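# Move the long cardboard box from desk to counter

## Task

Pick up the long cardboard box sitting on the desk and set it down lying on the counter that stands behind the shelves, with no part of it overhanging the counter's edge. The stacked cartons must not be moved. The robot must not topple or finish leaning, or the task fails. The box has to rest there by itself at the end; if it stays only because the robot is holding it, the task is not done.

## Robot and tools

Robot: a Hello Robot Stretch 4 with one arm. It has an omni-wheel base, a lift that rides up a mast, an arm that telescopes straight forward, a three-joint wrist (yaw, pitch, roll) and a two-finger gripper. It stands about 1.6 m tall, and the base rim lies within 0.23 m of the base origin. Cameras: head_camera (top of mast, looking forward and down; turn the base to aim it), head_left_camera and head_right_camera (fisheyes beside it, looking more steeply down, showing base and arm), and wrist_camera (behind the fingers, looking along them, fingertips near the bottom of its image).

Frames: the base frame has its origin on the floor below the base centre, x forward, y left, z up. hand_pose is reported in it as a point between the open fingertips, and its printed value may be slightly wrong. With all wrist joints at zero, the hand axes line up with the base axes. The odometry frame is the base frame as it was when the scene began; base_odometry counts wheel rotation only, so slipping shows as travel, and heading runs -3.142 to 3.142, positive to the left.

execute_actions: argument actions is a list holding one action, or an empty list to just read state and images. cameras picks which images return (names above, or "all"; omitted or null gives all, [] gives none). An action holds base, joints or both, optionally pace and contact_limits; or it holds only end_of_arm. Its motions begin together.
- base takes a single command, an offset from where the base last reported itself: translate_m (metres, forward positive, -2 to 2), strafe_m (metres sideways, left positive, -2 to 2), or rotate_rad (radians, counter-clockwise seen from above positive, -3.2 to 3.2).
- joints is an object of absolute targets by joint name: lift_m 0 to 1.2 m; arm_m 0 to 0.55 m extension; wrist_yaw_rad -1.134 to 4.276 (0 points ahead, positive turns left, 3.14 is folded back, over 3.4 the arm may block it); wrist_pitch_rad -1.117 to 4.259 (0 level, 1.57 pointing down); wrist_roll_rad -1.117 to 4.259 (0 keeps fingers level, positive turns clockwise seen from behind); gripper_m -0.038 to 0.141 m fingertip gap (negative means fingers pressing together). Targets outside a range are clipped and the result notes it; any other bad value or unknown key rejects the whole call with no motion.
- pace: "slow", "default", "fast" or "max"; base speeds 0.1/0.3/0.4/0.6 m/s and 1/2/3/4 rad/s, reduced when lift_m is above 0.2.
- contact_limits: only key arm_m, 0 (most gentle) to 0.75 (firmest), default 0.5.
- end_of_arm: "enable_torque" revives wrist or gripper motors that shut off.
A base or joint left out of an action may still be pushing toward its previous target.

wait: seconds, 0 to 10; no new command, returns state and images. zoom_image: camera plus region [x0, y0, x1, y1] in pixels of that camera's latest full image, origin top-left, at most 504 by 504. finished_scene: scene, the current scene's number; it ends the scene for good and reports success, so only call it once the box rests unassisted on the counter.

Result lines: base_status and joint_status tell how each motion ended: done, off_target (stopped short, may still push), contact_stop_at_<key> (hit something; the part lets go of its target and may go slack), limit_stop_at_<name> (built-in limit; limit_stop_at_tilt means lean over 6 degrees, limit_stop_at_own_body means self-collision), time_out, torque_fault (a wrist motor went limp; send enable_torque). on_its_own reports things not commanded this call; "held at" is the held target, not the actual position. After a stop is reported, later motion calls in the same reply are skipped. lidar_m lists 12 horizontal distances in 30 degree sectors, first straight ahead then counter-clockwise (4th left, 7th behind, 10th right); "-" is nothing seen or closer than 0.25 m; it sees from about 0.15 m up, so table tops register. wrist_depth_mm is a 7 by 7 grid of depths in mm (100 to 2000), top left first. turned_by_wheels vs turned_by_imu differing by over about 0.1 rad signals a bump or slip. base_tilt gives forward and right lean in degrees. motor_effort is percent of maximum, with the peak of the last action in brackets; wheel positive means turning right. Camera calibration data (K, distortion, T_world_to_cam) is supplied per camera and may be slightly off.

Gripping: command a gap smaller than the object; squeezing tighter pulls it toward the wrist. A firm grip shows as a jump in gripper_m effort; the gap reading alone proves nothing. If the fingertips get stuck on a surface, raise the lift. Unfold the wrist at the start by sending lift_m 0.4 with wrist_yaw_rad 0.

Avoid: driving or turning with over 1 kg held and arm_m beyond 0.2, especially fast; pushing hard or high with the gripper; pressing the gripper into things with base or arm moves (torque fault); tilting the wrist up while rolled; knocking the stacked cartons; dropping or slamming the box. Lower it gently, open, and back off so it sits on its own.

Each tool is called after ">>>" in YAML: its name, and indented under it one key for each argument.

## Session

>>> execute_actions:
  actions: []

Scene clock: 0.00 s.
base_odometry: x=+0.000 y=+0.000 heading=+0.000 (m, m, rad; odometry frame)
turned_by_wheels: +0.000 (rad since the last result)
turned_by_imu: +0.000 (rad since the last result)
base_tilt: forward=+0.1 right=-0.3 (deg)
lidar_m: 0.71 0.96 1.88 1.92 1.15 1.08 1.12 1.86 1.82 1.01 0.73 0.65
base_status: not commanded
joint_positions: lift_m=+0.145 arm_m=+0.000 wrist_yaw_rad=+3.180 wrist_pitch_rad=+0.018 wrist_roll_rad=-0.020 gripper_m=+0.057
joint_status: not commanded
motor_effort: lift_m=+17 arm_m=+0 wrist_yaw_rad=-1 wrist_pitch_rad=-9 wrist_roll_rad=+0 gripper_m=-4 wheel_0=+0 wheel_1=+0 wheel_2=+0 (%)
hand_pose: x=-0.1203 y=+0.0762 z=+0.3179 quat_wxyz=(-0.019, -0.009, -0.010, +1.000) (m; base frame)
wrist_depth_mm: - - 144 - - 1863 1708 / - - 132 - - 1921 1708 / - - 134 256 - 1366 1138 / 148 133 142 - - 1863 1576 / 204 1983 - - - 1863 1661 / 209 1182 200 1499 1366 1708 1576 / 218 759 854 146 842 1098 1160
pictures: head_camera, head_left_camera, head_right_camera, wrist_camera
Images, in order (width x height): head_camera 420x560, head_left_camera 420x672, head_right_camera 420x672, wrist_camera 616x392.

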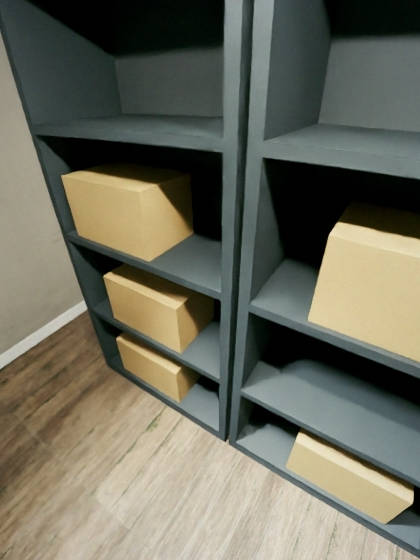

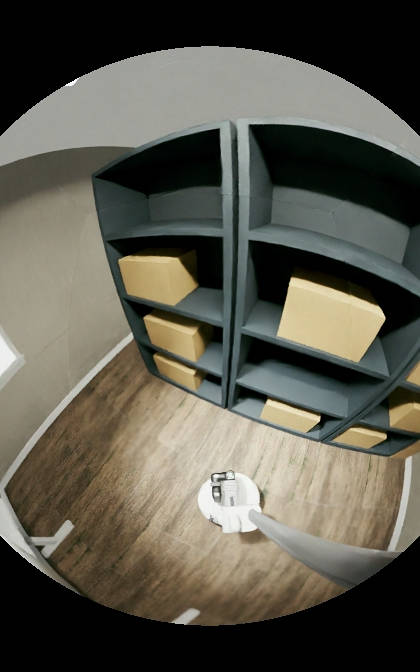

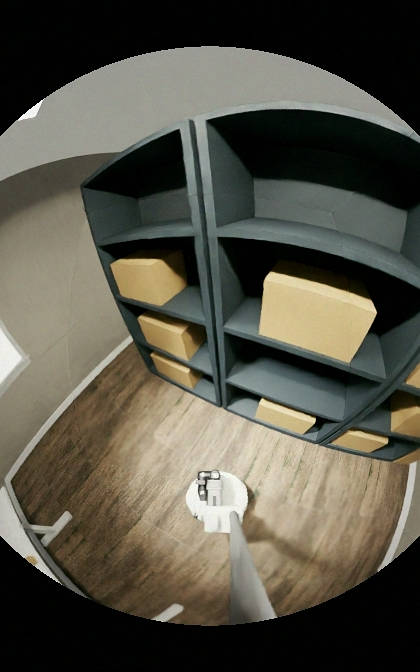

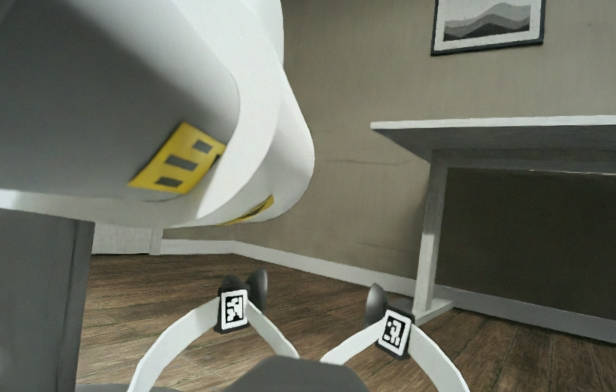

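>>> execute_actions:
  actions:
    - {"base":{"rotate_rad":2.62},"joints":{"lift_m":1.0,"wrist_yaw_rad":0,"wrist_pitch_rad":1.57,"gripper_m":0.14},"pace":"fast"}

Scene clock: 4.27 s.
base_odometry: x=+0.000 y=+0.000 heading=+2.620 (m, m, rad; odometry frame)
turned_by_wheels: +2.620 (rad since the last result)
turned_by_imu: +2.608 (rad since the last result)
base_tilt: forward=+0.2 right=-0.3 (deg)
lidar_m: 1.06 1.13 1.90 1.83 1.00 0.72 0.67 0.70 0.98 1.84 1.91 1.12
base_status: done
joint_positions: lift_m=+0.168 arm_m=+0.000 wrist_yaw_rad=+2.819 wrist_pitch_rad=+0.383 wrist_roll_rad=-0.020 gripper_m=+0.140
joint_status: lift_m limit_stop_at_own_body (moved +0.023 of +0.855); wrist_yaw_rad limit_stop_at_own_body (moved -0.361 of -3.180); wrist_pitch_rad limit_stop_at_own_body (moved +0.365 of +1.552); the others done
on_its_own: wrist_yaw_rad is held at +2.820, not at your +0.000, since a limit_stop_at_own_body; wrist_pitch_rad is held at +0.381, not at your +1.570, since a limit_stop_at_own_body; lift_m is slack since a limit_stop_at_own_body (your +1.000 is given up); arm_m is slack since a limit_stop_at_own_body
motor_effort: lift_m=+18(24) arm_m=+0(0) wrist_yaw_rad=+0(7) wrist_pitch_rad=-8(8) wrist_roll_rad=+0(0) gripper_m=-1(5) wheel_0=+1(8) wheel_1=+1(3) wheel_2=+1(8) (%)
hand_pose: x=-0.0548 y=+0.1676 z=+0.2380 quat_wxyz=(+0.156, -0.190, +0.021, +0.969) (m; base frame)
wrist_depth_mm: 750 1098 1160 1118 854 991 960 / 891 1138 831 1255 904 1430 1430 / 917 1098 842 904 976 1008 1078 / 798 842 878 946 1008 1060 1138 / 300 723 778 831 878 917 960 / 232 228 230 621 654 676 699 / 193 199 208 151 484 512 559
pictures: head_camera, head_left_camera, head_right_camera, wrist_camera
camera_calibration (this result's frames):
wrist_camera: T_world_to_cam=[[0.227315, 0.963883, 0.138768, -0.180918], [0.36718, 0.047146, -0.928954, 0.300407], [-0.901946, 0.262118, -0.343202, 0.210174], [0, 0, 0, 1]] pos_world=[0.120387, 0.105131, 0.376302]
Images, in order (width x height): head_camera 420x560, head_left_camera 420x672, head_right_camera 420x672, wrist_camera 616x392.

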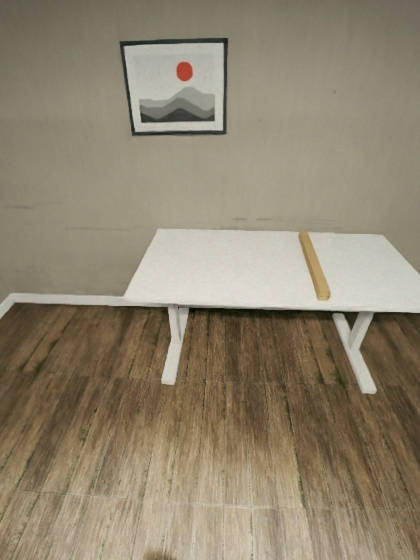

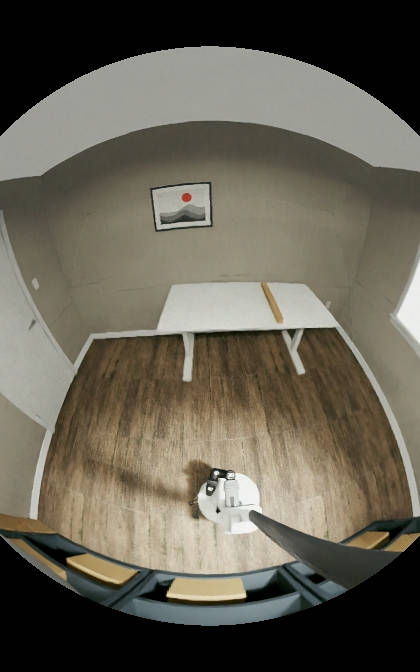

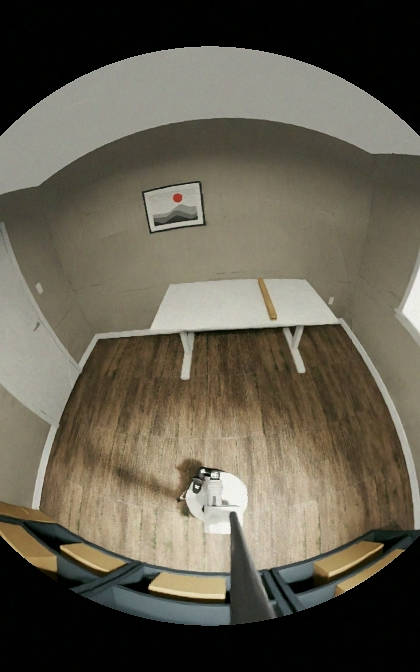

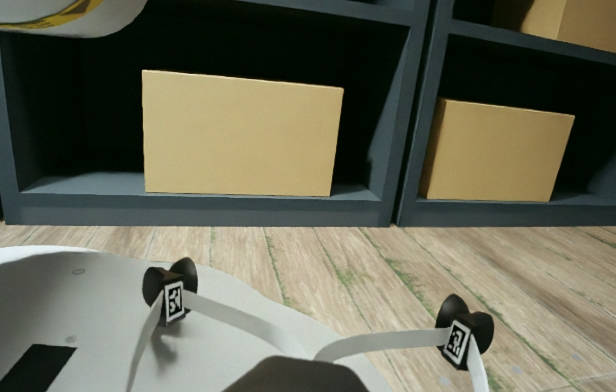

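>>> execute_actions:
  actions:
    - {"base":{"strafe_m":-0.5},"joints":{"lift_m":1.0,"wrist_yaw_rad":0},"pace":"fast"}
  cameras: []

>>> execute_actions:
  actions:
    - {"base":{"translate_m":0.65},"joints":{"wrist_pitch_rad":1.57,"arm_m":0.4},"pace":"fast"}

Scene clock: 11.70 s.
base_odometry: x=+0.249 y=+0.434 heading=+2.620 (m, m, rad; odometry frame)
turned_by_wheels: +0.000 (rad since the last result)
turned_by_imu: +0.001 (rad since the last result)
base_tilt: forward=+0.2 right=-0.3 (deg)
lidar_m: 1.05 1.14 2.42 2.34 1.01 0.74 0.67 0.71 0.98 1.36 1.39 1.12
base_status: done
joint_positions: lift_m=+1.000 arm_m=+0.000 wrist_yaw_rad=+0.000 wrist_pitch_rad=+0.383 wrist_roll_rad=-0.020 gripper_m=+0.140
joint_status: all done
on_its_own: wrist_pitch_rad is held at +0.381, not at your +1.570, since a limit_stop_at_own_body; arm_m is slack since a limit_stop_at_own_body
motor_effort: lift_m=+23(25) arm_m=+0(0) wrist_yaw_rad=-1(10) wrist_pitch_rad=-4(10) wrist_roll_rad=+1(1) gripper_m=-1(1) wheel_0=+1(12) wheel_1=-1(12) wheel_2=+0(1) (%)
hand_pose: x=+0.4389 y=-0.0873 z=+1.0699 quat_wxyz=(+0.982, -0.010, +0.191, +0.002) (m; base frame)
wrist_depth_mm: 1708 1618 1576 1537 1537 1537 1499 / 1756 1756 1661 1661 1576 1537 1537 / 1863 1756 1863 1708 1618 1661 1618 / 1255 1366 1430 1499 1618 1756 1661 / - 1464 1098 1060 1138 1808 1756 / 1756 1618 1808 1983 1983 1808 1863 / 1499 1537 1576 150 1537 1618 1808
pictures: none
No camera images: the call's "cameras" was empty. Leave "cameras" out to get every camera's image.

Scene clock: 15.00 s.
base_odometry: x=-0.315 y=+0.757 heading=+2.620 (m, m, rad; odometry frame)
turned_by_wheels: +0.000 (rad since the last result)
turned_by_imu: +0.002 (rad since the last result)
base_tilt: forward=+0.1 right=-0.3 (deg)
lidar_m: 0.41 0.43 0.62 2.30 1.98 1.40 1.33 1.34 1.38 1.33 0.59 0.46
base_status: done
joint_positions: lift_m=+1.000 arm_m=+0.399 wrist_yaw_rad=+0.000 wrist_pitch_rad=+1.570 wrist_roll_rad=-0.020 gripper_m=+0.140
joint_status: all done
motor_effort: lift_m=+23(23) arm_m=+7(8) wrist_yaw_rad=-2(0) wrist_pitch_rad=+2(4) wrist_roll_rad=+1(1) gripper_m=-1(0) wheel_0=+0(4) wheel_1=-2(4) wheel_2=+2(10) (%)
hand_pose: x=+0.5699 y=-0.0874 z=+0.8893 quat_wxyz=(+0.707, -0.007, +0.707, +0.007) (m; base frame)
wrist_depth_mm: 424 418 362 410 407 399 399 / 421 421 362 404 404 399 397 / 418 413 355 402 399 397 389 / 413 410 353 399 397 389 387 / 410 404 379 394 389 387 382 / 407 399 347 392 389 382 382 / 1138 1118 397 151 387 377 377
pictures: head_camera, head_left_camera, head_right_camera, wrist_camera
camera_calibration (this result's frames):
wrist_camera: T_world_to_cam=[[0.162413, -0.986237, -0.0309689, -0.150025], [-0.98615, -0.16117, -0.0391464, 0.649879], [0.0336164, 0.0368979, -0.998753, 1.09418], [0, 0, 0, 1]] pos_world=[0.628462, -0.0835925, 1.11361]
Images, in order (width x height): head_camera 420x560, head_left_camera 420x672, head_right_camera 420x672, wrist_camera 616x392.

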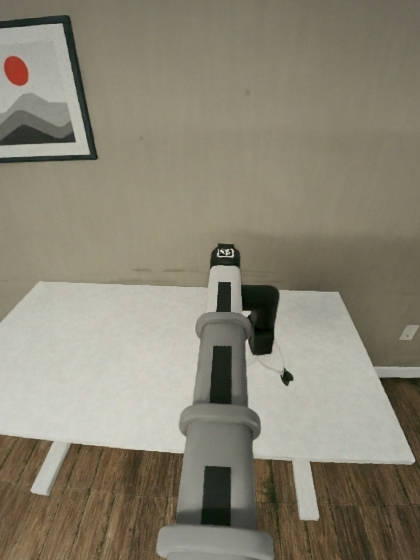

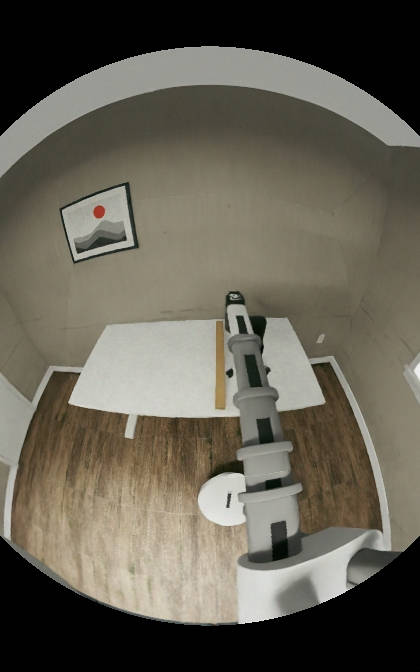

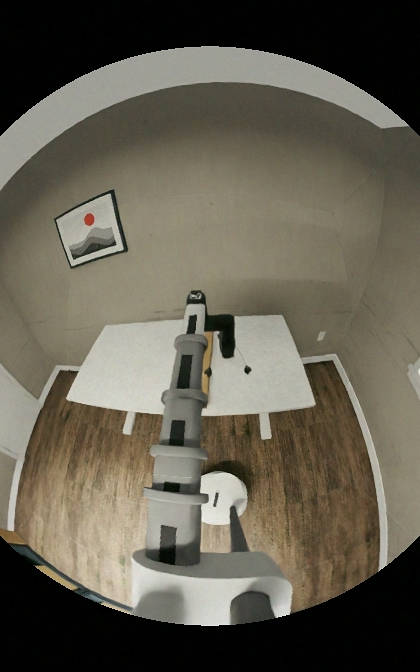

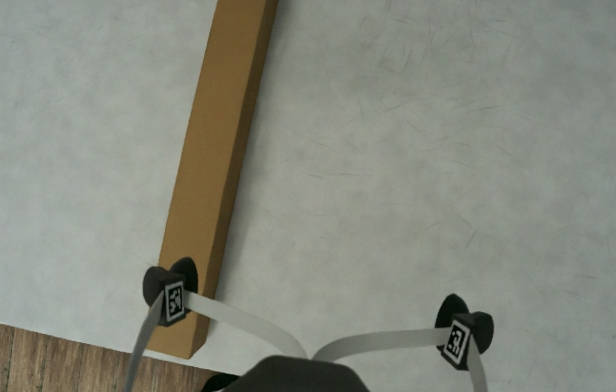

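>>> execute_actions:
  actions:
    - {"base":{"strafe_m":0.105},"joints":{"arm_m":0.5},"pace":"fast"}
  cameras: []

>>> execute_actions:
  actions:
    - {"base":{"translate_m":0.12},"joints":{"lift_m":0.87},"pace":"fast"}

Scene clock: 26.43 s.
base_odometry: x=-0.367 y=+0.666 heading=+2.620 (m, m, rad; odometry frame)
turned_by_wheels: +0.000 (rad since the last result)
turned_by_imu: +0.001 (rad since the last result)
base_tilt: forward=+0.1 right=-0.3 (deg)
lidar_m: 0.41 0.44 0.65 2.22 1.98 1.39 1.32 1.37 1.54 1.44 0.61 0.45
base_status: done
joint_positions: lift_m=+1.000 arm_m=+0.499 wrist_yaw_rad=+0.000 wrist_pitch_rad=+1.570 wrist_roll_rad=-0.020 gripper_m=+0.140
joint_status: all done
motor_effort: lift_m=+23(23) arm_m=+7(11) wrist_yaw_rad=+0(2) wrist_pitch_rad=+1(2) wrist_roll_rad=+0(1) gripper_m=-1(1) wheel_0=+1(3) wheel_1=-2(9) wheel_2=+0(3) (%)
hand_pose: x=+0.6699 y=-0.0874 z=+0.8893 quat_wxyz=(+0.707, -0.007, +0.707, +0.007) (m; base frame)
wrist_depth_mm: 427 415 413 407 402 399 399 / 418 415 407 404 402 397 394 / 415 410 410 351 399 394 389 / 410 410 404 347 394 389 387 / 410 404 397 345 394 387 384 / 404 399 394 343 387 384 382 / 402 397 394 150 384 379 375
pictures: none
No camera images: the call's "cameras" was empty. Leave "cameras" out to get every camera's image.

Scene clock: 27.97 s.
base_odometry: x=-0.471 y=+0.726 heading=+2.620 (m, m, rad; odometry frame)
turned_by_wheels: +0.000 (rad since the last result)
turned_by_imu: +0.001 (rad since the last result)
base_tilt: forward=+0.1 right=-0.3 (deg)
lidar_m: 0.30 0.32 0.47 2.23 2.13 1.54 1.44 1.52 1.49 1.42 0.45 0.29
base_status: done
joint_positions: lift_m=+0.870 arm_m=+0.499 wrist_yaw_rad=+0.000 wrist_pitch_rad=+1.570 wrist_roll_rad=-0.020 gripper_m=+0.140
joint_status: all done
motor_effort: lift_m=+13(20) arm_m=+7(7) wrist_yaw_rad=-2(1) wrist_pitch_rad=-1(3) wrist_roll_rad=+1(1) gripper_m=-1(1) wheel_0=-2(10) wheel_1=+1(3) wheel_2=+0(9) (%)
hand_pose: x=+0.6699 y=-0.0874 z=+0.7601 quat_wxyz=(+0.707, -0.007, +0.707, +0.007) (m; base frame)
wrist_depth_mm: 285 282 278 276 270 268 266 / 282 279 277 222 268 267 264 / 279 276 273 220 266 265 263 / 277 274 270 217 265 262 259 / 274 271 268 216 263 262 257 / 272 268 215 213 260 257 255 / 268 267 263 151 257 254 253
pictures: head_camera, head_left_camera, head_right_camera, wrist_camera
camera_calibration (this result's frames):
wrist_camera: T_world_to_cam=[[0.16231, -0.986253, -0.0309893, -0.17018], [-0.986171, -0.16107, -0.0390224, 0.743335], [0.0334945, 0.0368945, -0.998758, 0.961847], [0, 0, 0, 1]] pos_world=[0.728461, -0.0835984, 0.984385]
Images, in order (width x height): head_camera 420x560, head_left_camera 420x672, head_right_camera 420x672, wrist_camera 616x392.

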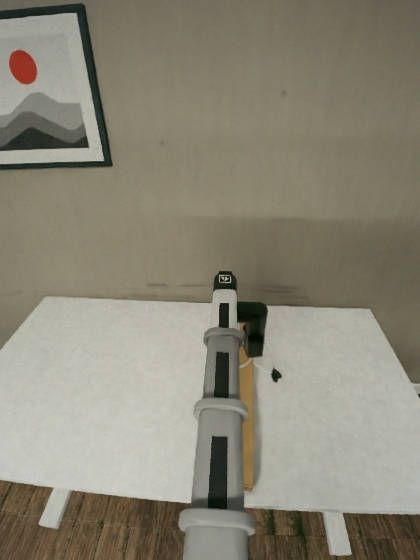

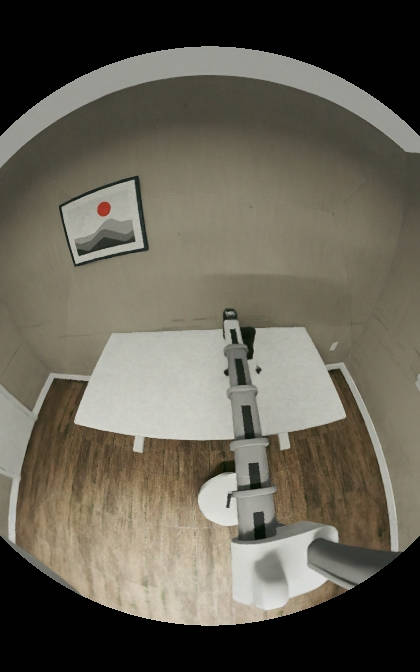

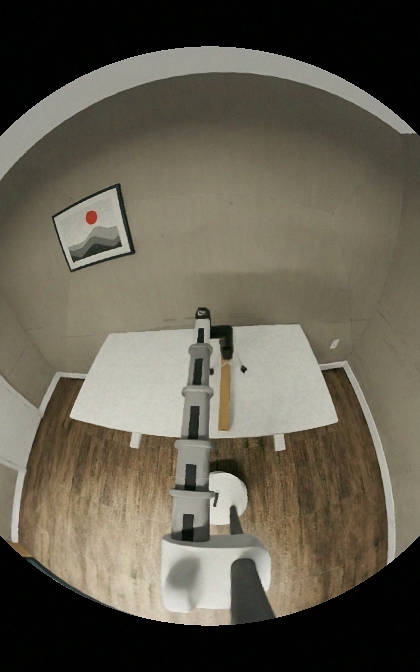

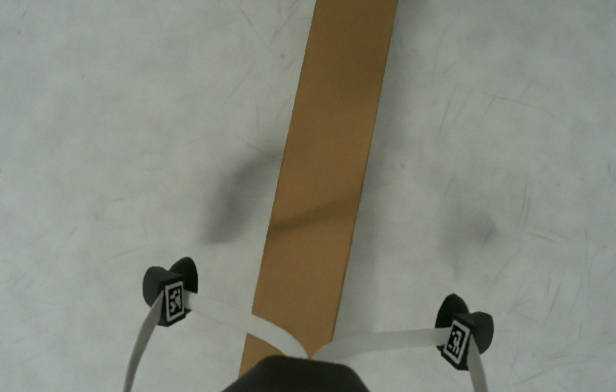

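>>> execute_actions:
  actions:
    - {"joints":{"lift_m":0.85,"gripper_m":0.0}}
  cameras: ["wrist_camera"]

>>> execute_actions:
  actions:
    - {"joints":{"lift_m":0.95}}

Scene clock: 34.10 s.
base_odometry: x=-0.471 y=+0.726 heading=+2.620 (m, m, rad; odometry frame)
turned_by_wheels: +0.000 (rad since the last result)
turned_by_imu: +0.001 (rad since the last result)
base_tilt: forward=+0.1 right=-0.3 (deg)
lidar_m: 0.31 0.31 0.46 2.21 2.13 1.54 1.45 1.50 1.53 1.42 0.43 0.32
base_status: not commanded
joint_positions: lift_m=+0.850 arm_m=+0.499 wrist_yaw_rad=+0.000 wrist_pitch_rad=+1.570 wrist_roll_rad=-0.020 gripper_m=+0.001
joint_status: all done
motor_effort: lift_m=+13(13) arm_m=+7(7) wrist_yaw_rad=-2(2) wrist_pitch_rad=+1(2) wrist_roll_rad=+1(0) gripper_m=-26(27) wheel_0=-2(2) wheel_1=+0(1) wheel_2=+1(1) (%)
hand_pose: x=+0.6699 y=-0.0874 z=+0.7401 quat_wxyz=(+0.707, -0.007, +0.707, +0.007) (m; base frame)
wrist_depth_mm: 263 259 258 255 189 250 247 / 262 257 255 189 188 248 245 / 259 256 253 187 245 245 243 / 256 252 251 185 245 242 241 / 253 250 248 183 243 240 238 / 251 249 188 181 206 238 236 / 250 245 244 180 180 235 234
pictures: wrist_camera
camera_calibration (this result's frames):
wrist_camera: T_world_to_cam=[[0.162315, -0.986253, -0.0309645, -0.170829], [-0.986165, -0.16107, -0.039173, 0.742713], [0.033647, 0.0368945, -0.998753, 0.941781], [0, 0, 0, 1]] pos_world=[0.728477, -0.0835984, 0.964411]
Images, in order (width x height): wrist_camera 616x392.

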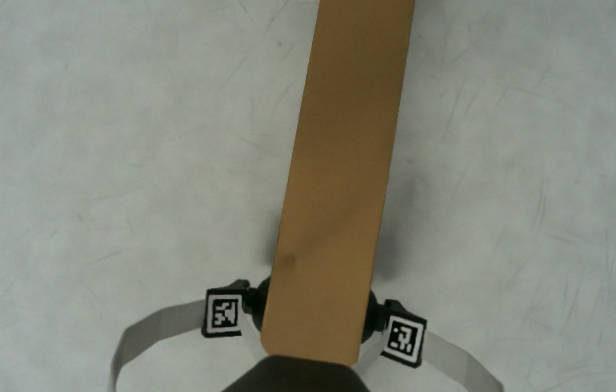

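Scene clock: 35.53 s.
base_odometry: x=-0.471 y=+0.726 heading=+2.620 (m, m, rad; odometry frame)
turned_by_wheels: +0.000 (rad since the last result)
turned_by_imu: +0.000 (rad since the last result)
base_tilt: forward=+0.1 right=-0.3 (deg)
lidar_m: 0.31 0.32 0.45 2.22 2.11 1.53 1.45 1.49 1.53 1.43 0.44 0.33
base_status: not commanded
joint_positions: lift_m=+0.950 arm_m=+0.499 wrist_yaw_rad=+0.000 wrist_pitch_rad=+1.570 wrist_roll_rad=-0.020 gripper_m=+0.001
joint_status: all done
motor_effort: lift_m=+23(25) arm_m=+7(7) wrist_yaw_rad=-2(1) wrist_pitch_rad=+0(2) wrist_roll_rad=+1(1) gripper_m=-24(26) wheel_0=-2(2) wheel_1=+1(1) wheel_2=+1(1) (%)
hand_pose: x=+0.6699 y=-0.0874 z=+0.8393 quat_wxyz=(+0.707, -0.007, +0.707, +0.007) (m; base frame)
wrist_depth_mm: 373 366 362 355 189 349 345 / 368 364 359 190 188 347 342 / 366 359 355 186 345 343 342 / 359 353 351 185 343 340 338 / 357 349 349 183 340 340 336 / 351 347 187 182 205 334 330 / 351 345 345 179 180 330 329
pictures: head_camera, head_left_camera, head_right_camera, wrist_camera
camera_calibration (this result's frames):
wrist_camera: T_world_to_cam=[[0.162311, -0.986253, -0.0309829, -0.167736], [-0.98617, -0.161071, -0.0390614, 0.746476], [0.033534, 0.0368945, -0.998756, 1.04089], [0, 0, 0, 1]] pos_world=[0.728472, -0.0835984, 1.06356]
Images, in order (width x height): head_camera 420x560, head_left_camera 420x672, head_right_camera 420x672, wrist_camera 616x392.

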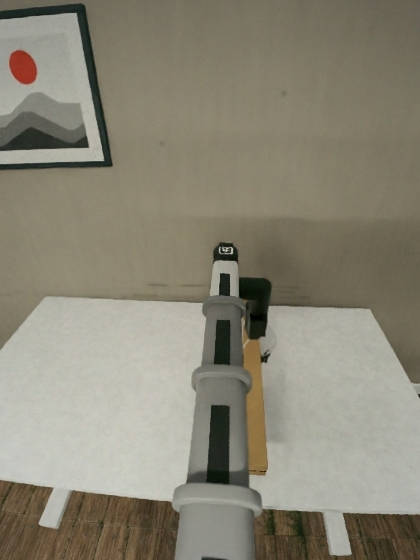

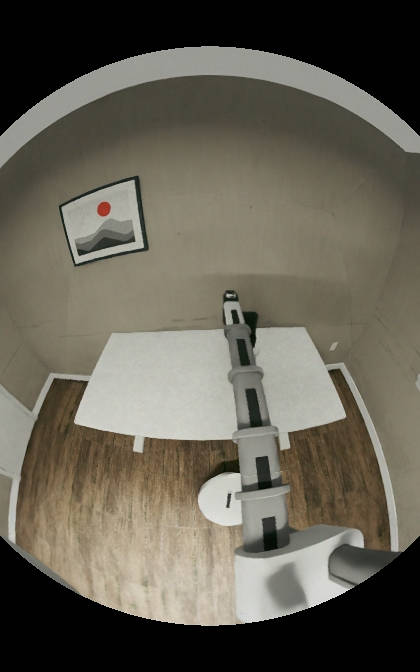

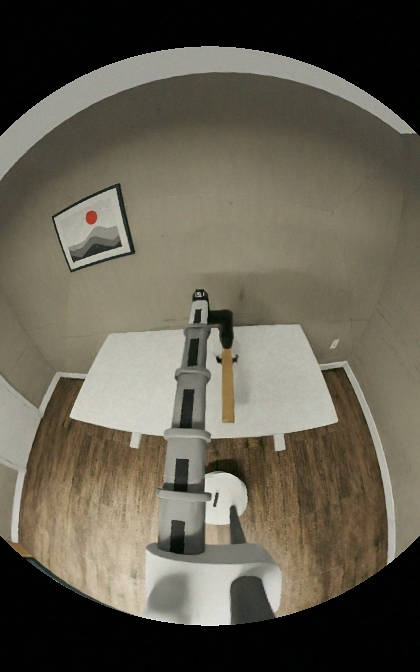

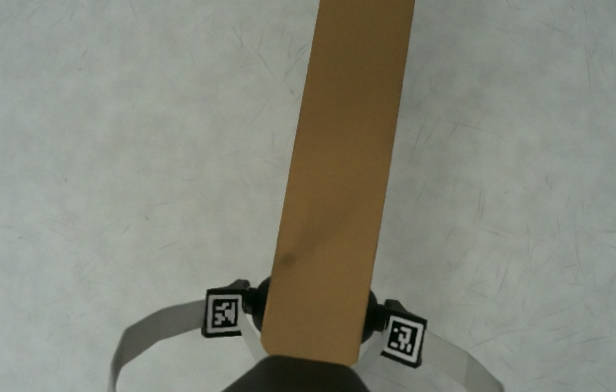

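Held, light. The gap is along the right wall.

>>> execute_actions:
  actions:
    - {"base":{"translate_m":-0.3},"joints":{"arm_m":0.25}}
  cameras: []

>>> execute_actions:
  actions:
    - {"base":{"rotate_rad":-3.17},"pace":"slow"}
  cameras: []

>>> execute_actions:
  actions:
    - {"base":{"strafe_m":1.0}}

Scene clock: 44.63 s.
base_odometry: x=-0.211 y=+0.577 heading=+2.620 (m, m, rad; odometry frame)
turned_by_wheels: +0.000 (rad since the last result)
turned_by_imu: +0.000 (rad since the last result)
base_tilt: forward=+0.1 right=-0.3 (deg)
lidar_m: 0.28 0.66 0.91 2.20 1.69 1.24 1.16 1.21 1.53 1.42 1.47 0.25
base_status: done
joint_positions: lift_m=+0.950 arm_m=+0.251 wrist_yaw_rad=+0.000 wrist_pitch_rad=+1.570 wrist_roll_rad=-0.020 gripper_m=+0.001
joint_status: all done
motor_effort: lift_m=+23(24) arm_m=-7(6) wrist_yaw_rad=+0(2) wrist_pitch_rad=-1(0) wrist_roll_rad=+1(1) gripper_m=-26(26) wheel_0=+0(7) wheel_1=-1(3) wheel_2=+0(9) (%)
hand_pose: x=+0.4223 y=-0.0874 z=+0.8393 quat_wxyz=(+0.707, -0.007, +0.707, +0.007) (m; base frame)
wrist_depth_mm: 384 370 364 357 189 351 347 / 1138 1160 1138 189 187 349 343 / 1160 1118 1098 186 1060 1078 1060 / 1138 1118 1118 185 1060 1060 1060 / 1118 1078 1098 183 1060 1060 1042 / 1118 1098 187 182 206 1025 1042 / 1078 1078 842 180 180 1060 1042
pictures: none
No camera images: the call's "cameras" was empty. Leave "cameras" out to get every camera's image.

Scene clock: 49.10 s.
base_odometry: x=-0.211 y=+0.577 heading=-0.550 (m, m, rad; odometry frame)
turned_by_wheels: -3.170 (rad since the last result)
turned_by_imu: -3.153 (rad since the last result)
base_tilt: forward=+0.1 right=-0.4 (deg)
lidar_m: 0.28 1.18 1.54 1.45 1.49 0.62 0.60 0.65 0.86 2.20 1.72 0.25
base_status: done
joint_positions: lift_m=+0.950 arm_m=+0.251 wrist_yaw_rad=+0.000 wrist_pitch_rad=+1.570 wrist_roll_rad=-0.020 gripper_m=+0.001
joint_status: not commanded
motor_effort: lift_m=+23(23) arm_m=-7(7) wrist_yaw_rad=-1(1) wrist_pitch_rad=-2(1) wrist_roll_rad=+1(1) gripper_m=-24(26) wheel_0=+0(4) wheel_1=+1(4) wheel_2=+2(8) (%)
hand_pose: x=+0.4224 y=-0.0874 z=+0.8393 quat_wxyz=(+0.707, -0.007, +0.707, +0.007) (m; base frame)
wrist_depth_mm: 1160 1138 1138 1118 189 1118 1078 / 1160 1138 1118 189 187 1078 1060 / 1118 1118 1098 187 1078 1078 1060 / 1118 1138 1098 186 1078 1060 1060 / 1118 1118 1078 183 1060 1078 1060 / 1098 1098 188 181 206 1042 1042 / 1098 1078 854 179 180 1025 1042
pictures: none
No camera images: the call's "cameras" was empty. Leave "cameras" out to get every camera's image.

Scene clock: 53.77 s.
base_odometry: x=+0.311 y=+1.429 heading=-0.550 (m, m, rad; odometry frame)
turned_by_wheels: +0.000 (rad since the last result)
turned_by_imu: +0.002 (rad since the last result)
base_tilt: forward=+0.1 right=-0.3 (deg)
lidar_m: 0.29 0.72 0.47 0.42 0.44 0.62 1.44 0.73 0.88 3.18 1.65 0.25
base_status: done
joint_positions: lift_m=+0.950 arm_m=+0.251 wrist_yaw_rad=+0.000 wrist_pitch_rad=+1.570 wrist_roll_rad=-0.020 gripper_m=+0.001
joint_status: not commanded
motor_effort: lift_m=+23(23) arm_m=-7(7) wrist_yaw_rad=-1(1) wrist_pitch_rad=-1(2) wrist_roll_rad=+1(1) gripper_m=-25(26) wheel_0=+2(9) wheel_1=-2(10) wheel_2=+1(2) (%)
hand_pose: x=+0.4224 y=-0.0874 z=+0.8393 quat_wxyz=(+0.707, -0.007, +0.707, +0.007) (m; base frame)
wrist_depth_mm: 750 1060 1118 1098 190 1078 1098 / 768 1060 1118 189 188 1078 1078 / 788 1098 1118 187 1098 1060 1060 / 798 1078 1118 185 1060 1078 1042 / 820 1098 1098 183 1060 1060 1060 / 842 1060 188 181 206 1042 1025 / 866 1078 854 180 180 1025 1025
pictures: head_camera, head_left_camera, head_right_camera, wrist_camera
camera_calibration (this result's frames):
wrist_camera: T_world_to_cam=[[0.162214, -0.986269, -0.0309887, -0.127512], [-0.986187, -0.160974, -0.0390259, 0.502344], [0.0335016, 0.0368912, -0.998758, 1.04924], [0, 0, 0, 1]] pos_world=[0.480938, -0.0836042, 1.06359]
Images, in order (width x height): head_camera 420x560, head_left_camera 420x672, head_right_camera 420x672, wrist_camera 616x392.

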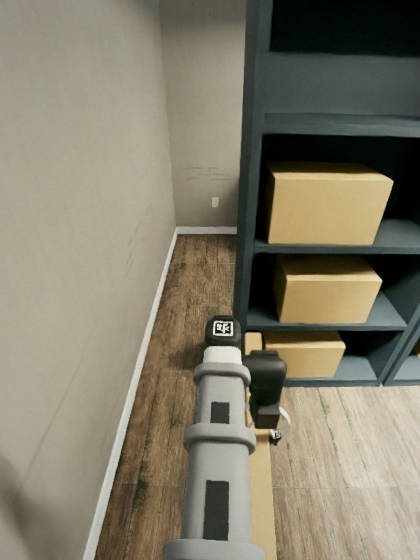

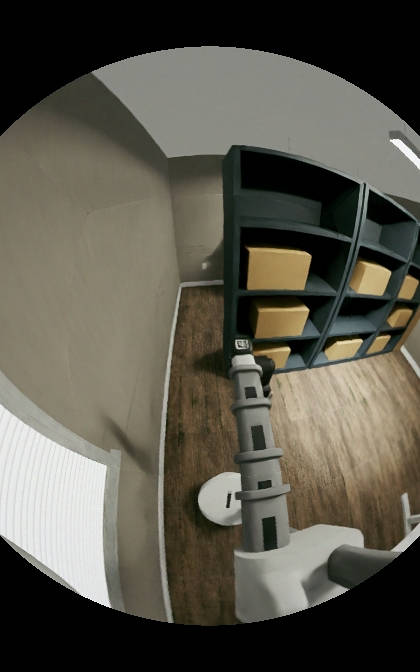

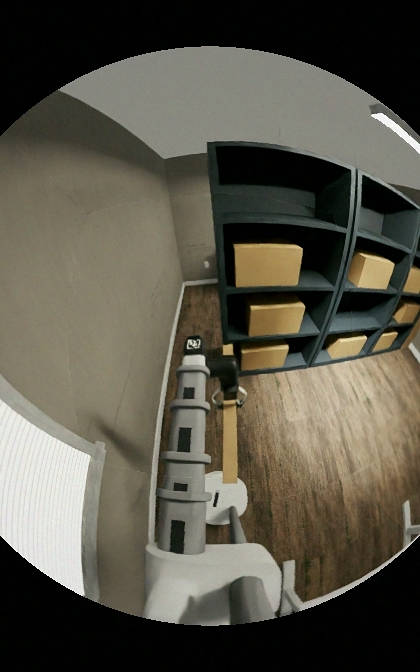

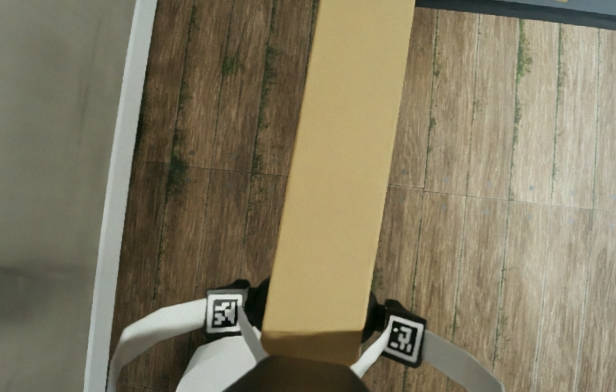

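>>> execute_actions:
  actions:
    - {"base":{"rotate_rad":0.04}}
  cameras: []

>>> execute_actions:
  actions:
    - {"base":{"strafe_m":0.16}}
  cameras: []

>>> execute_actions:
  actions:
    - {"base":{"translate_m":0.8}}

Scene clock: 61.50 s.
base_odometry: x=+0.311 y=+1.429 heading=-0.510 (m, m, rad; odometry frame)
turned_by_wheels: +0.040 (rad since the last result)
turned_by_imu: +0.041 (rad since the last result)
base_tilt: forward=+0.2 right=-0.3 (deg)
lidar_m: 0.27 0.72 0.46 0.42 0.45 0.65 1.41 0.75 0.95 3.20 1.63 0.25
base_status: done
joint_positions: lift_m=+0.950 arm_m=+0.251 wrist_yaw_rad=+0.000 wrist_pitch_rad=+1.570 wrist_roll_rad=-0.020 gripper_m=+0.001
joint_status: not commanded
motor_effort: lift_m=+23(23) arm_m=-7(7) wrist_yaw_rad=-1(1) wrist_pitch_rad=-1(1) wrist_roll_rad=+0(0) gripper_m=-24(26) wheel_0=+0(7) wheel_1=+1(5) wheel_2=-1(5) (%)
hand_pose: x=+0.4224 y=-0.0874 z=+0.8393 quat_wxyz=(+0.707, -0.007, +0.707, +0.007) (m; base frame)
wrist_depth_mm: 707 991 1160 1118 189 1118 1078 / 732 1025 1098 189 189 1078 1078 / 750 1042 1118 187 1098 1060 1060 / 788 1118 1098 185 1098 1060 1060 / 798 1098 1078 183 1060 1042 1042 / 831 1042 187 181 206 1042 1025 / 866 1078 854 179 180 1042 1025
pictures: none
No camera images: the call's "cameras" was empty. Leave "cameras" out to get every camera's image.

Scene clock: 63.27 s.
base_odometry: x=+0.389 y=+1.569 heading=-0.510 (m, m, rad; odometry frame)
turned_by_wheels: +0.000 (rad since the last result)
turned_by_imu: +0.000 (rad since the last result)
base_tilt: forward=+0.1 right=-0.3 (deg)
lidar_m: 0.26 0.42 0.29 0.27 0.29 0.41 1.37 0.80 0.94 3.38 1.57 0.25
base_status: done
joint_positions: lift_m=+0.950 arm_m=+0.251 wrist_yaw_rad=+0.000 wrist_pitch_rad=+1.570 wrist_roll_rad=-0.020 gripper_m=+0.001
joint_status: not commanded
motor_effort: lift_m=+23(23) arm_m=-7(7) wrist_yaw_rad=-1(1) wrist_pitch_rad=-3(0) wrist_roll_rad=+1(1) gripper_m=-25(25) wheel_0=+1(11) wheel_1=-2(6) wheel_2=+0(0) (%)
hand_pose: x=+0.4224 y=-0.0874 z=+0.8393 quat_wxyz=(+0.707, -0.007, +0.707, +0.007) (m; base frame)
wrist_depth_mm: 517 723 1118 1098 189 1078 1060 / 521 750 1098 189 188 1098 1078 / 549 778 1118 186 1078 1060 1060 / 564 820 1098 185 1078 1078 1042 / 585 854 1078 183 1098 1042 1042 / 597 788 188 182 206 1060 1042 / 621 809 854 180 180 1025 1042
pictures: none
No camera images: the call's "cameras" was empty. Leave "cameras" out to get every camera's image.

Scene clock: 67.43 s.
base_odometry: x=+1.088 y=+1.179 heading=-0.510 (m, m, rad; odometry frame)
turned_by_wheels: +0.000 (rad since the last result)
turned_by_imu: +0.003 (rad since the last result)
base_tilt: forward=+0.1 right=-0.3 (deg)
lidar_m: 0.25 0.44 0.32 0.30 0.32 0.46 1.24 1.55 2.12 1.25 0.45 0.25
base_status: done
joint_positions: lift_m=+0.950 arm_m=+0.251 wrist_yaw_rad=+0.000 wrist_pitch_rad=+1.570 wrist_roll_rad=-0.020 gripper_m=+0.001
joint_status: not commanded
motor_effort: lift_m=+23(23) arm_m=-7(7) wrist_yaw_rad=-1(1) wrist_pitch_rad=-2(1) wrist_roll_rad=+0(1) gripper_m=-26(25) wheel_0=-2(5) wheel_1=+0(4) wheel_2=+3(10) (%)
hand_pose: x=+0.4224 y=-0.0874 z=+0.8393 quat_wxyz=(+0.707, -0.007, +0.707, +0.007) (m; base frame)
wrist_depth_mm: 517 707 1138 1118 190 854 349 / 521 750 1138 189 188 521 340 / 539 778 1118 187 732 492 329 / 559 809 1098 185 715 469 317 / 580 854 1098 183 732 442 304 / 591 788 188 181 206 415 293 / 621 798 866 179 180 343 286
pictures: head_camera, head_left_camera, head_right_camera, wrist_camera
camera_calibration (this result's frames):
wrist_camera: T_world_to_cam=[[0.162215, -0.986269, -0.0309873, -0.127512], [-0.986186, -0.160975, -0.0390347, 0.502349], [0.0335106, 0.0368912, -0.998757, 1.04925], [0, 0, 0, 1]] pos_world=[0.480933, -0.0836041, 1.0636]
Images, in order (width x height): head_camera 420x560, head_left_camera 420x672, head_right_camera 420x672, wrist_camera 616x392.

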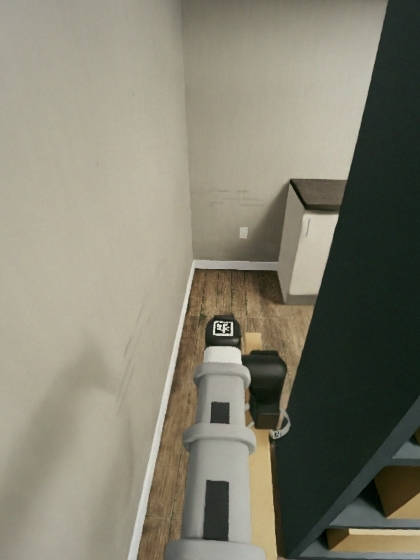

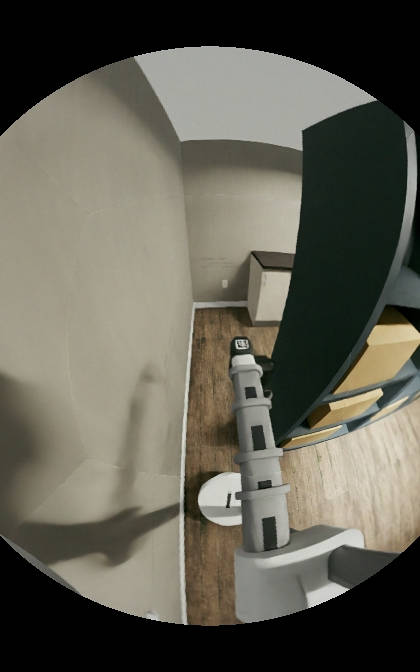

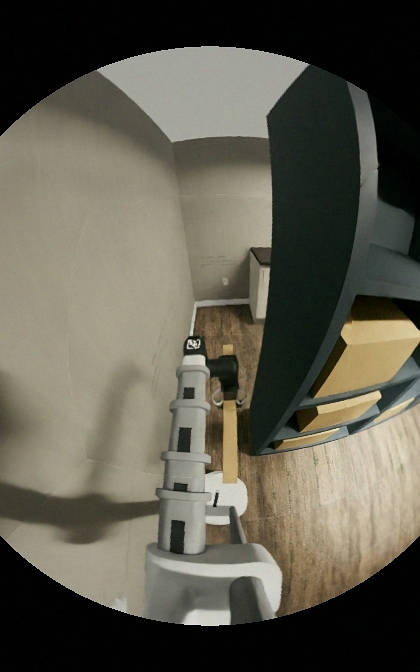

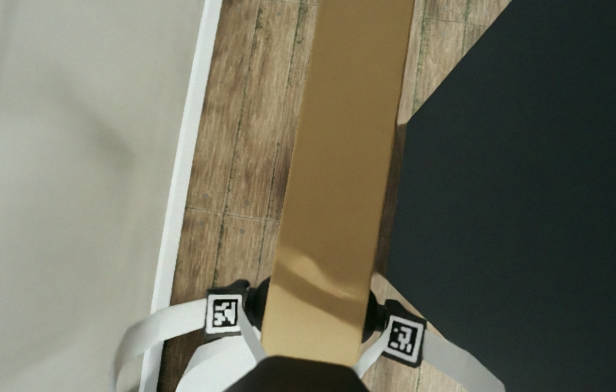

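Parallel and centred.

>>> execute_actions:
  actions:
    - {"base":{"translate_m":1.1},"joints":{"lift_m":1.15}}

Scene clock: 74.67 s.
base_odometry: x=+2.048 y=+0.642 heading=-0.510 (m, m, rad; odometry frame)
turned_by_wheels: +0.000 (rad since the last result)
turned_by_imu: +0.004 (rad since the last result)
base_tilt: forward=+0.1 right=-0.4 (deg)
lidar_m: 0.25 0.45 0.31 0.29 0.29 0.47 1.45 0.40 0.43 1.24 1.09 0.25
base_status: done
joint_positions: lift_m=+1.150 arm_m=+0.251 wrist_yaw_rad=+0.000 wrist_pitch_rad=+1.570 wrist_roll_rad=-0.020 gripper_m=+0.001
joint_status: all done
motor_effort: lift_m=+23(25) arm_m=-7(7) wrist_yaw_rad=+0(1) wrist_pitch_rad=-1(3) wrist_roll_rad=+1(1) gripper_m=-26(25) wheel_0=+0(1) wheel_1=-1(4) wheel_2=+0(8) (%)
hand_pose: x=+0.4223 y=-0.0874 z=+1.0393 quat_wxyz=(+0.707, -0.007, +0.707, +0.007) (m; base frame)
wrist_depth_mm: 504 699 1182 1336 189 1160 732 / 517 732 1255 190 188 1138 759 / 525 768 1308 187 1229 1308 1042 / 549 788 1308 186 1308 1255 1281 / 569 831 1281 183 1281 1255 1255 / 585 768 188 182 205 1281 1205 / 609 788 1042 180 180 1229 1229
pictures: head_camera, head_left_camera, head_right_camera, wrist_camera
camera_calibration (this result's frames):
wrist_camera: T_world_to_cam=[[0.162214, -0.986269, -0.0309891, -0.121311], [-0.986187, -0.160974, -0.0390233, 0.510135], [0.033499, 0.0368912, -0.998758, 1.24901], [0, 0, 0, 1]] pos_world=[0.480926, -0.0836042, 1.26361]
Images, in order (width x height): head_camera 420x560, head_left_camera 420x672, head_right_camera 420x672, wrist_camera 616x392.

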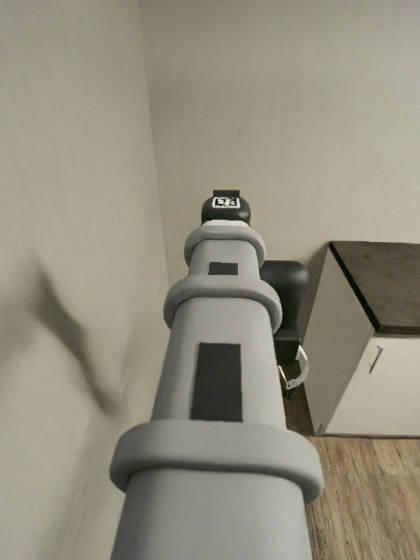

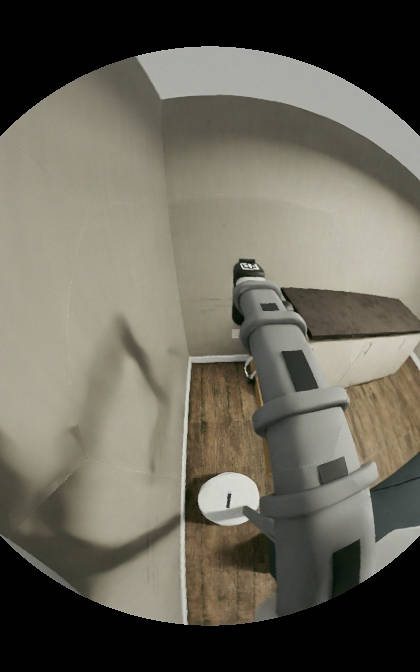

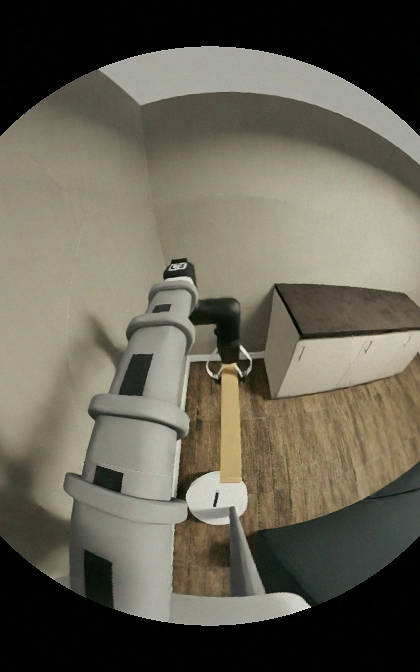

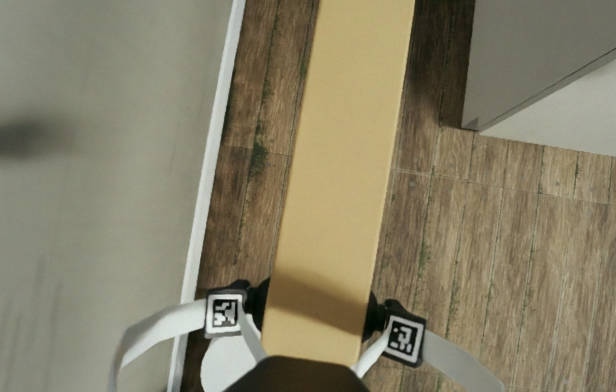

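Counter front at x≈0.8, starts y≈-0.55.

>>> execute_actions:
  actions:
    - {"base":{"strafe_m":-1.1},"joints":{"wrist_roll_rad":1.57}}
  cameras: []

>>> execute_actions:
  actions:
    - {"base":{"translate_m":0.35},"joints":{"arm_m":0.52}}

Scene clock: 84.80 s.
base_odometry: x=+1.511 y=-0.318 heading=-0.510 (m, m, rad; odometry frame)
turned_by_wheels: +0.000 (rad since the last result)
turned_by_imu: +0.000 (rad since the last result)
base_tilt: forward=+0.1 right=-0.3 (deg)
lidar_m: 0.35 0.40 1.49 1.41 0.44 0.28 0.29 0.32 0.43 1.27 0.53 0.41
base_status: done
joint_positions: lift_m=+1.150 arm_m=+0.251 wrist_yaw_rad=+0.000 wrist_pitch_rad=+1.570 wrist_roll_rad=+1.570 gripper_m=+0.001
joint_status: all done
motor_effort: lift_m=+22(23) arm_m=-7(7) wrist_yaw_rad=-1(0) wrist_pitch_rad=-1(0) wrist_roll_rad=+2(7) gripper_m=-25(26) wheel_0=-1(9) wheel_1=+0(8) wheel_2=+0(2) (%)
hand_pose: x=+0.4223 y=-0.0874 z=+1.0394 quat_wxyz=(+0.500, +0.500, +0.500, -0.500) (m; base frame)
wrist_depth_mm: 415 615 1042 1336 190 1336 1281 / 430 634 1098 189 189 1281 1281 / 466 668 1281 187 1281 1255 1229 / 477 683 1308 185 1255 1229 1182 / 484 707 1308 183 1025 1060 1060 / 500 654 187 181 205 1025 1078 / 517 668 1255 180 180 1118 1078
pictures: none
No camera images: the call's "cameras" was empty. Leave "cameras" out to get every camera's image.

Scene clock: 87.43 s.
base_odometry: x=+1.817 y=-0.489 heading=-0.510 (m, m, rad; odometry frame)
turned_by_wheels: +0.000 (rad since the last result)
turned_by_imu: +0.001 (rad since the last result)
base_tilt: forward=+0.2 right=-0.3 (deg)
lidar_m: 0.37 0.42 0.58 1.42 0.95 0.69 0.65 0.69 0.93 2.28 0.55 0.42
base_status: done
joint_positions: lift_m=+1.150 arm_m=+0.519 wrist_yaw_rad=+0.000 wrist_pitch_rad=+1.570 wrist_roll_rad=+1.570 gripper_m=+0.001
joint_status: all done
motor_effort: lift_m=+22(22) arm_m=+7(5) wrist_yaw_rad=-1(1) wrist_pitch_rad=+3(3) wrist_roll_rad=+1(1) gripper_m=-26(26) wheel_0=+1(7) wheel_1=+0(6) wheel_2=+1(10) (%)
hand_pose: x=+0.6899 y=-0.0874 z=+1.0394 quat_wxyz=(+0.501, +0.500, +0.500, -0.499) (m; base frame)
wrist_depth_mm: 382 377 375 364 189 355 351 / 379 375 368 189 187 353 347 / 375 370 366 187 351 351 347 / 375 368 362 186 351 347 343 / 373 366 357 184 349 345 342 / 366 364 188 182 205 342 338 / 366 362 353 179 180 336 338
pictures: head_camera, head_left_camera, head_right_camera, wrist_camera
camera_calibration (this result's frames):
wrist_camera: T_world_to_cam=[[-0.989083, -0.14383, -0.0320533, 0.704332], [-0.142578, 0.989037, -0.0384322, 0.291907], [0.0372296, -0.0334426, -0.998747, 1.23135], [0, 0, 0, 1]] pos_world=[0.69242, -0.146223, 1.2636]
Images, in order (width x height): head_camera 420x560, head_left_camera 420x672, head_right_camera 420x672, wrist_camera 616x392.

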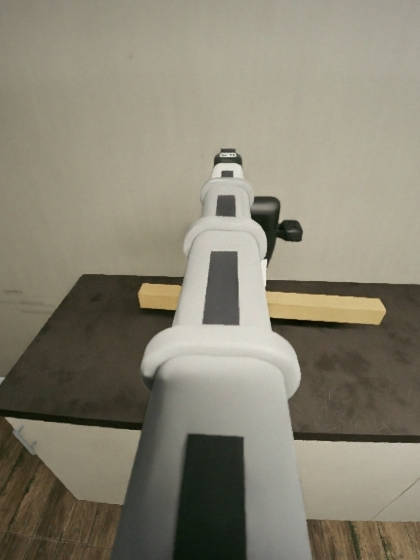

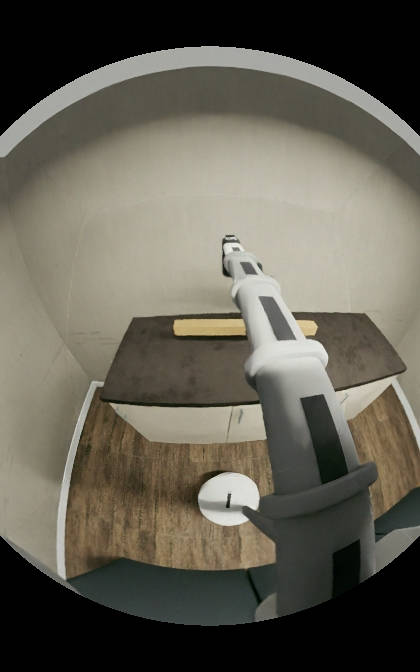

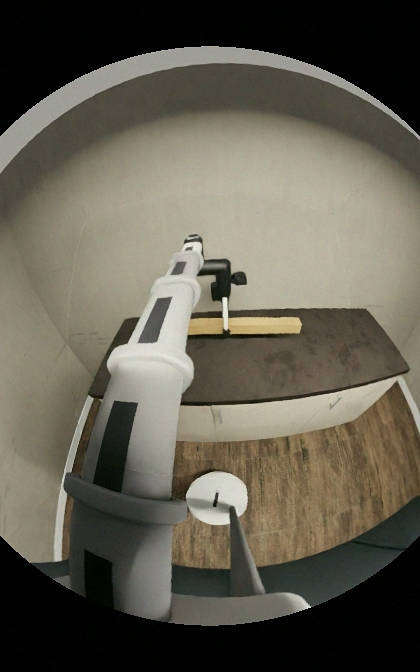

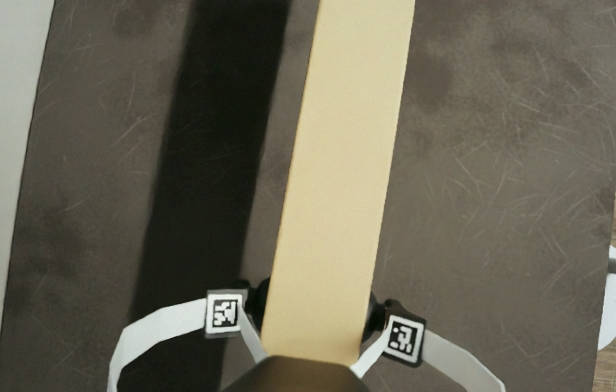

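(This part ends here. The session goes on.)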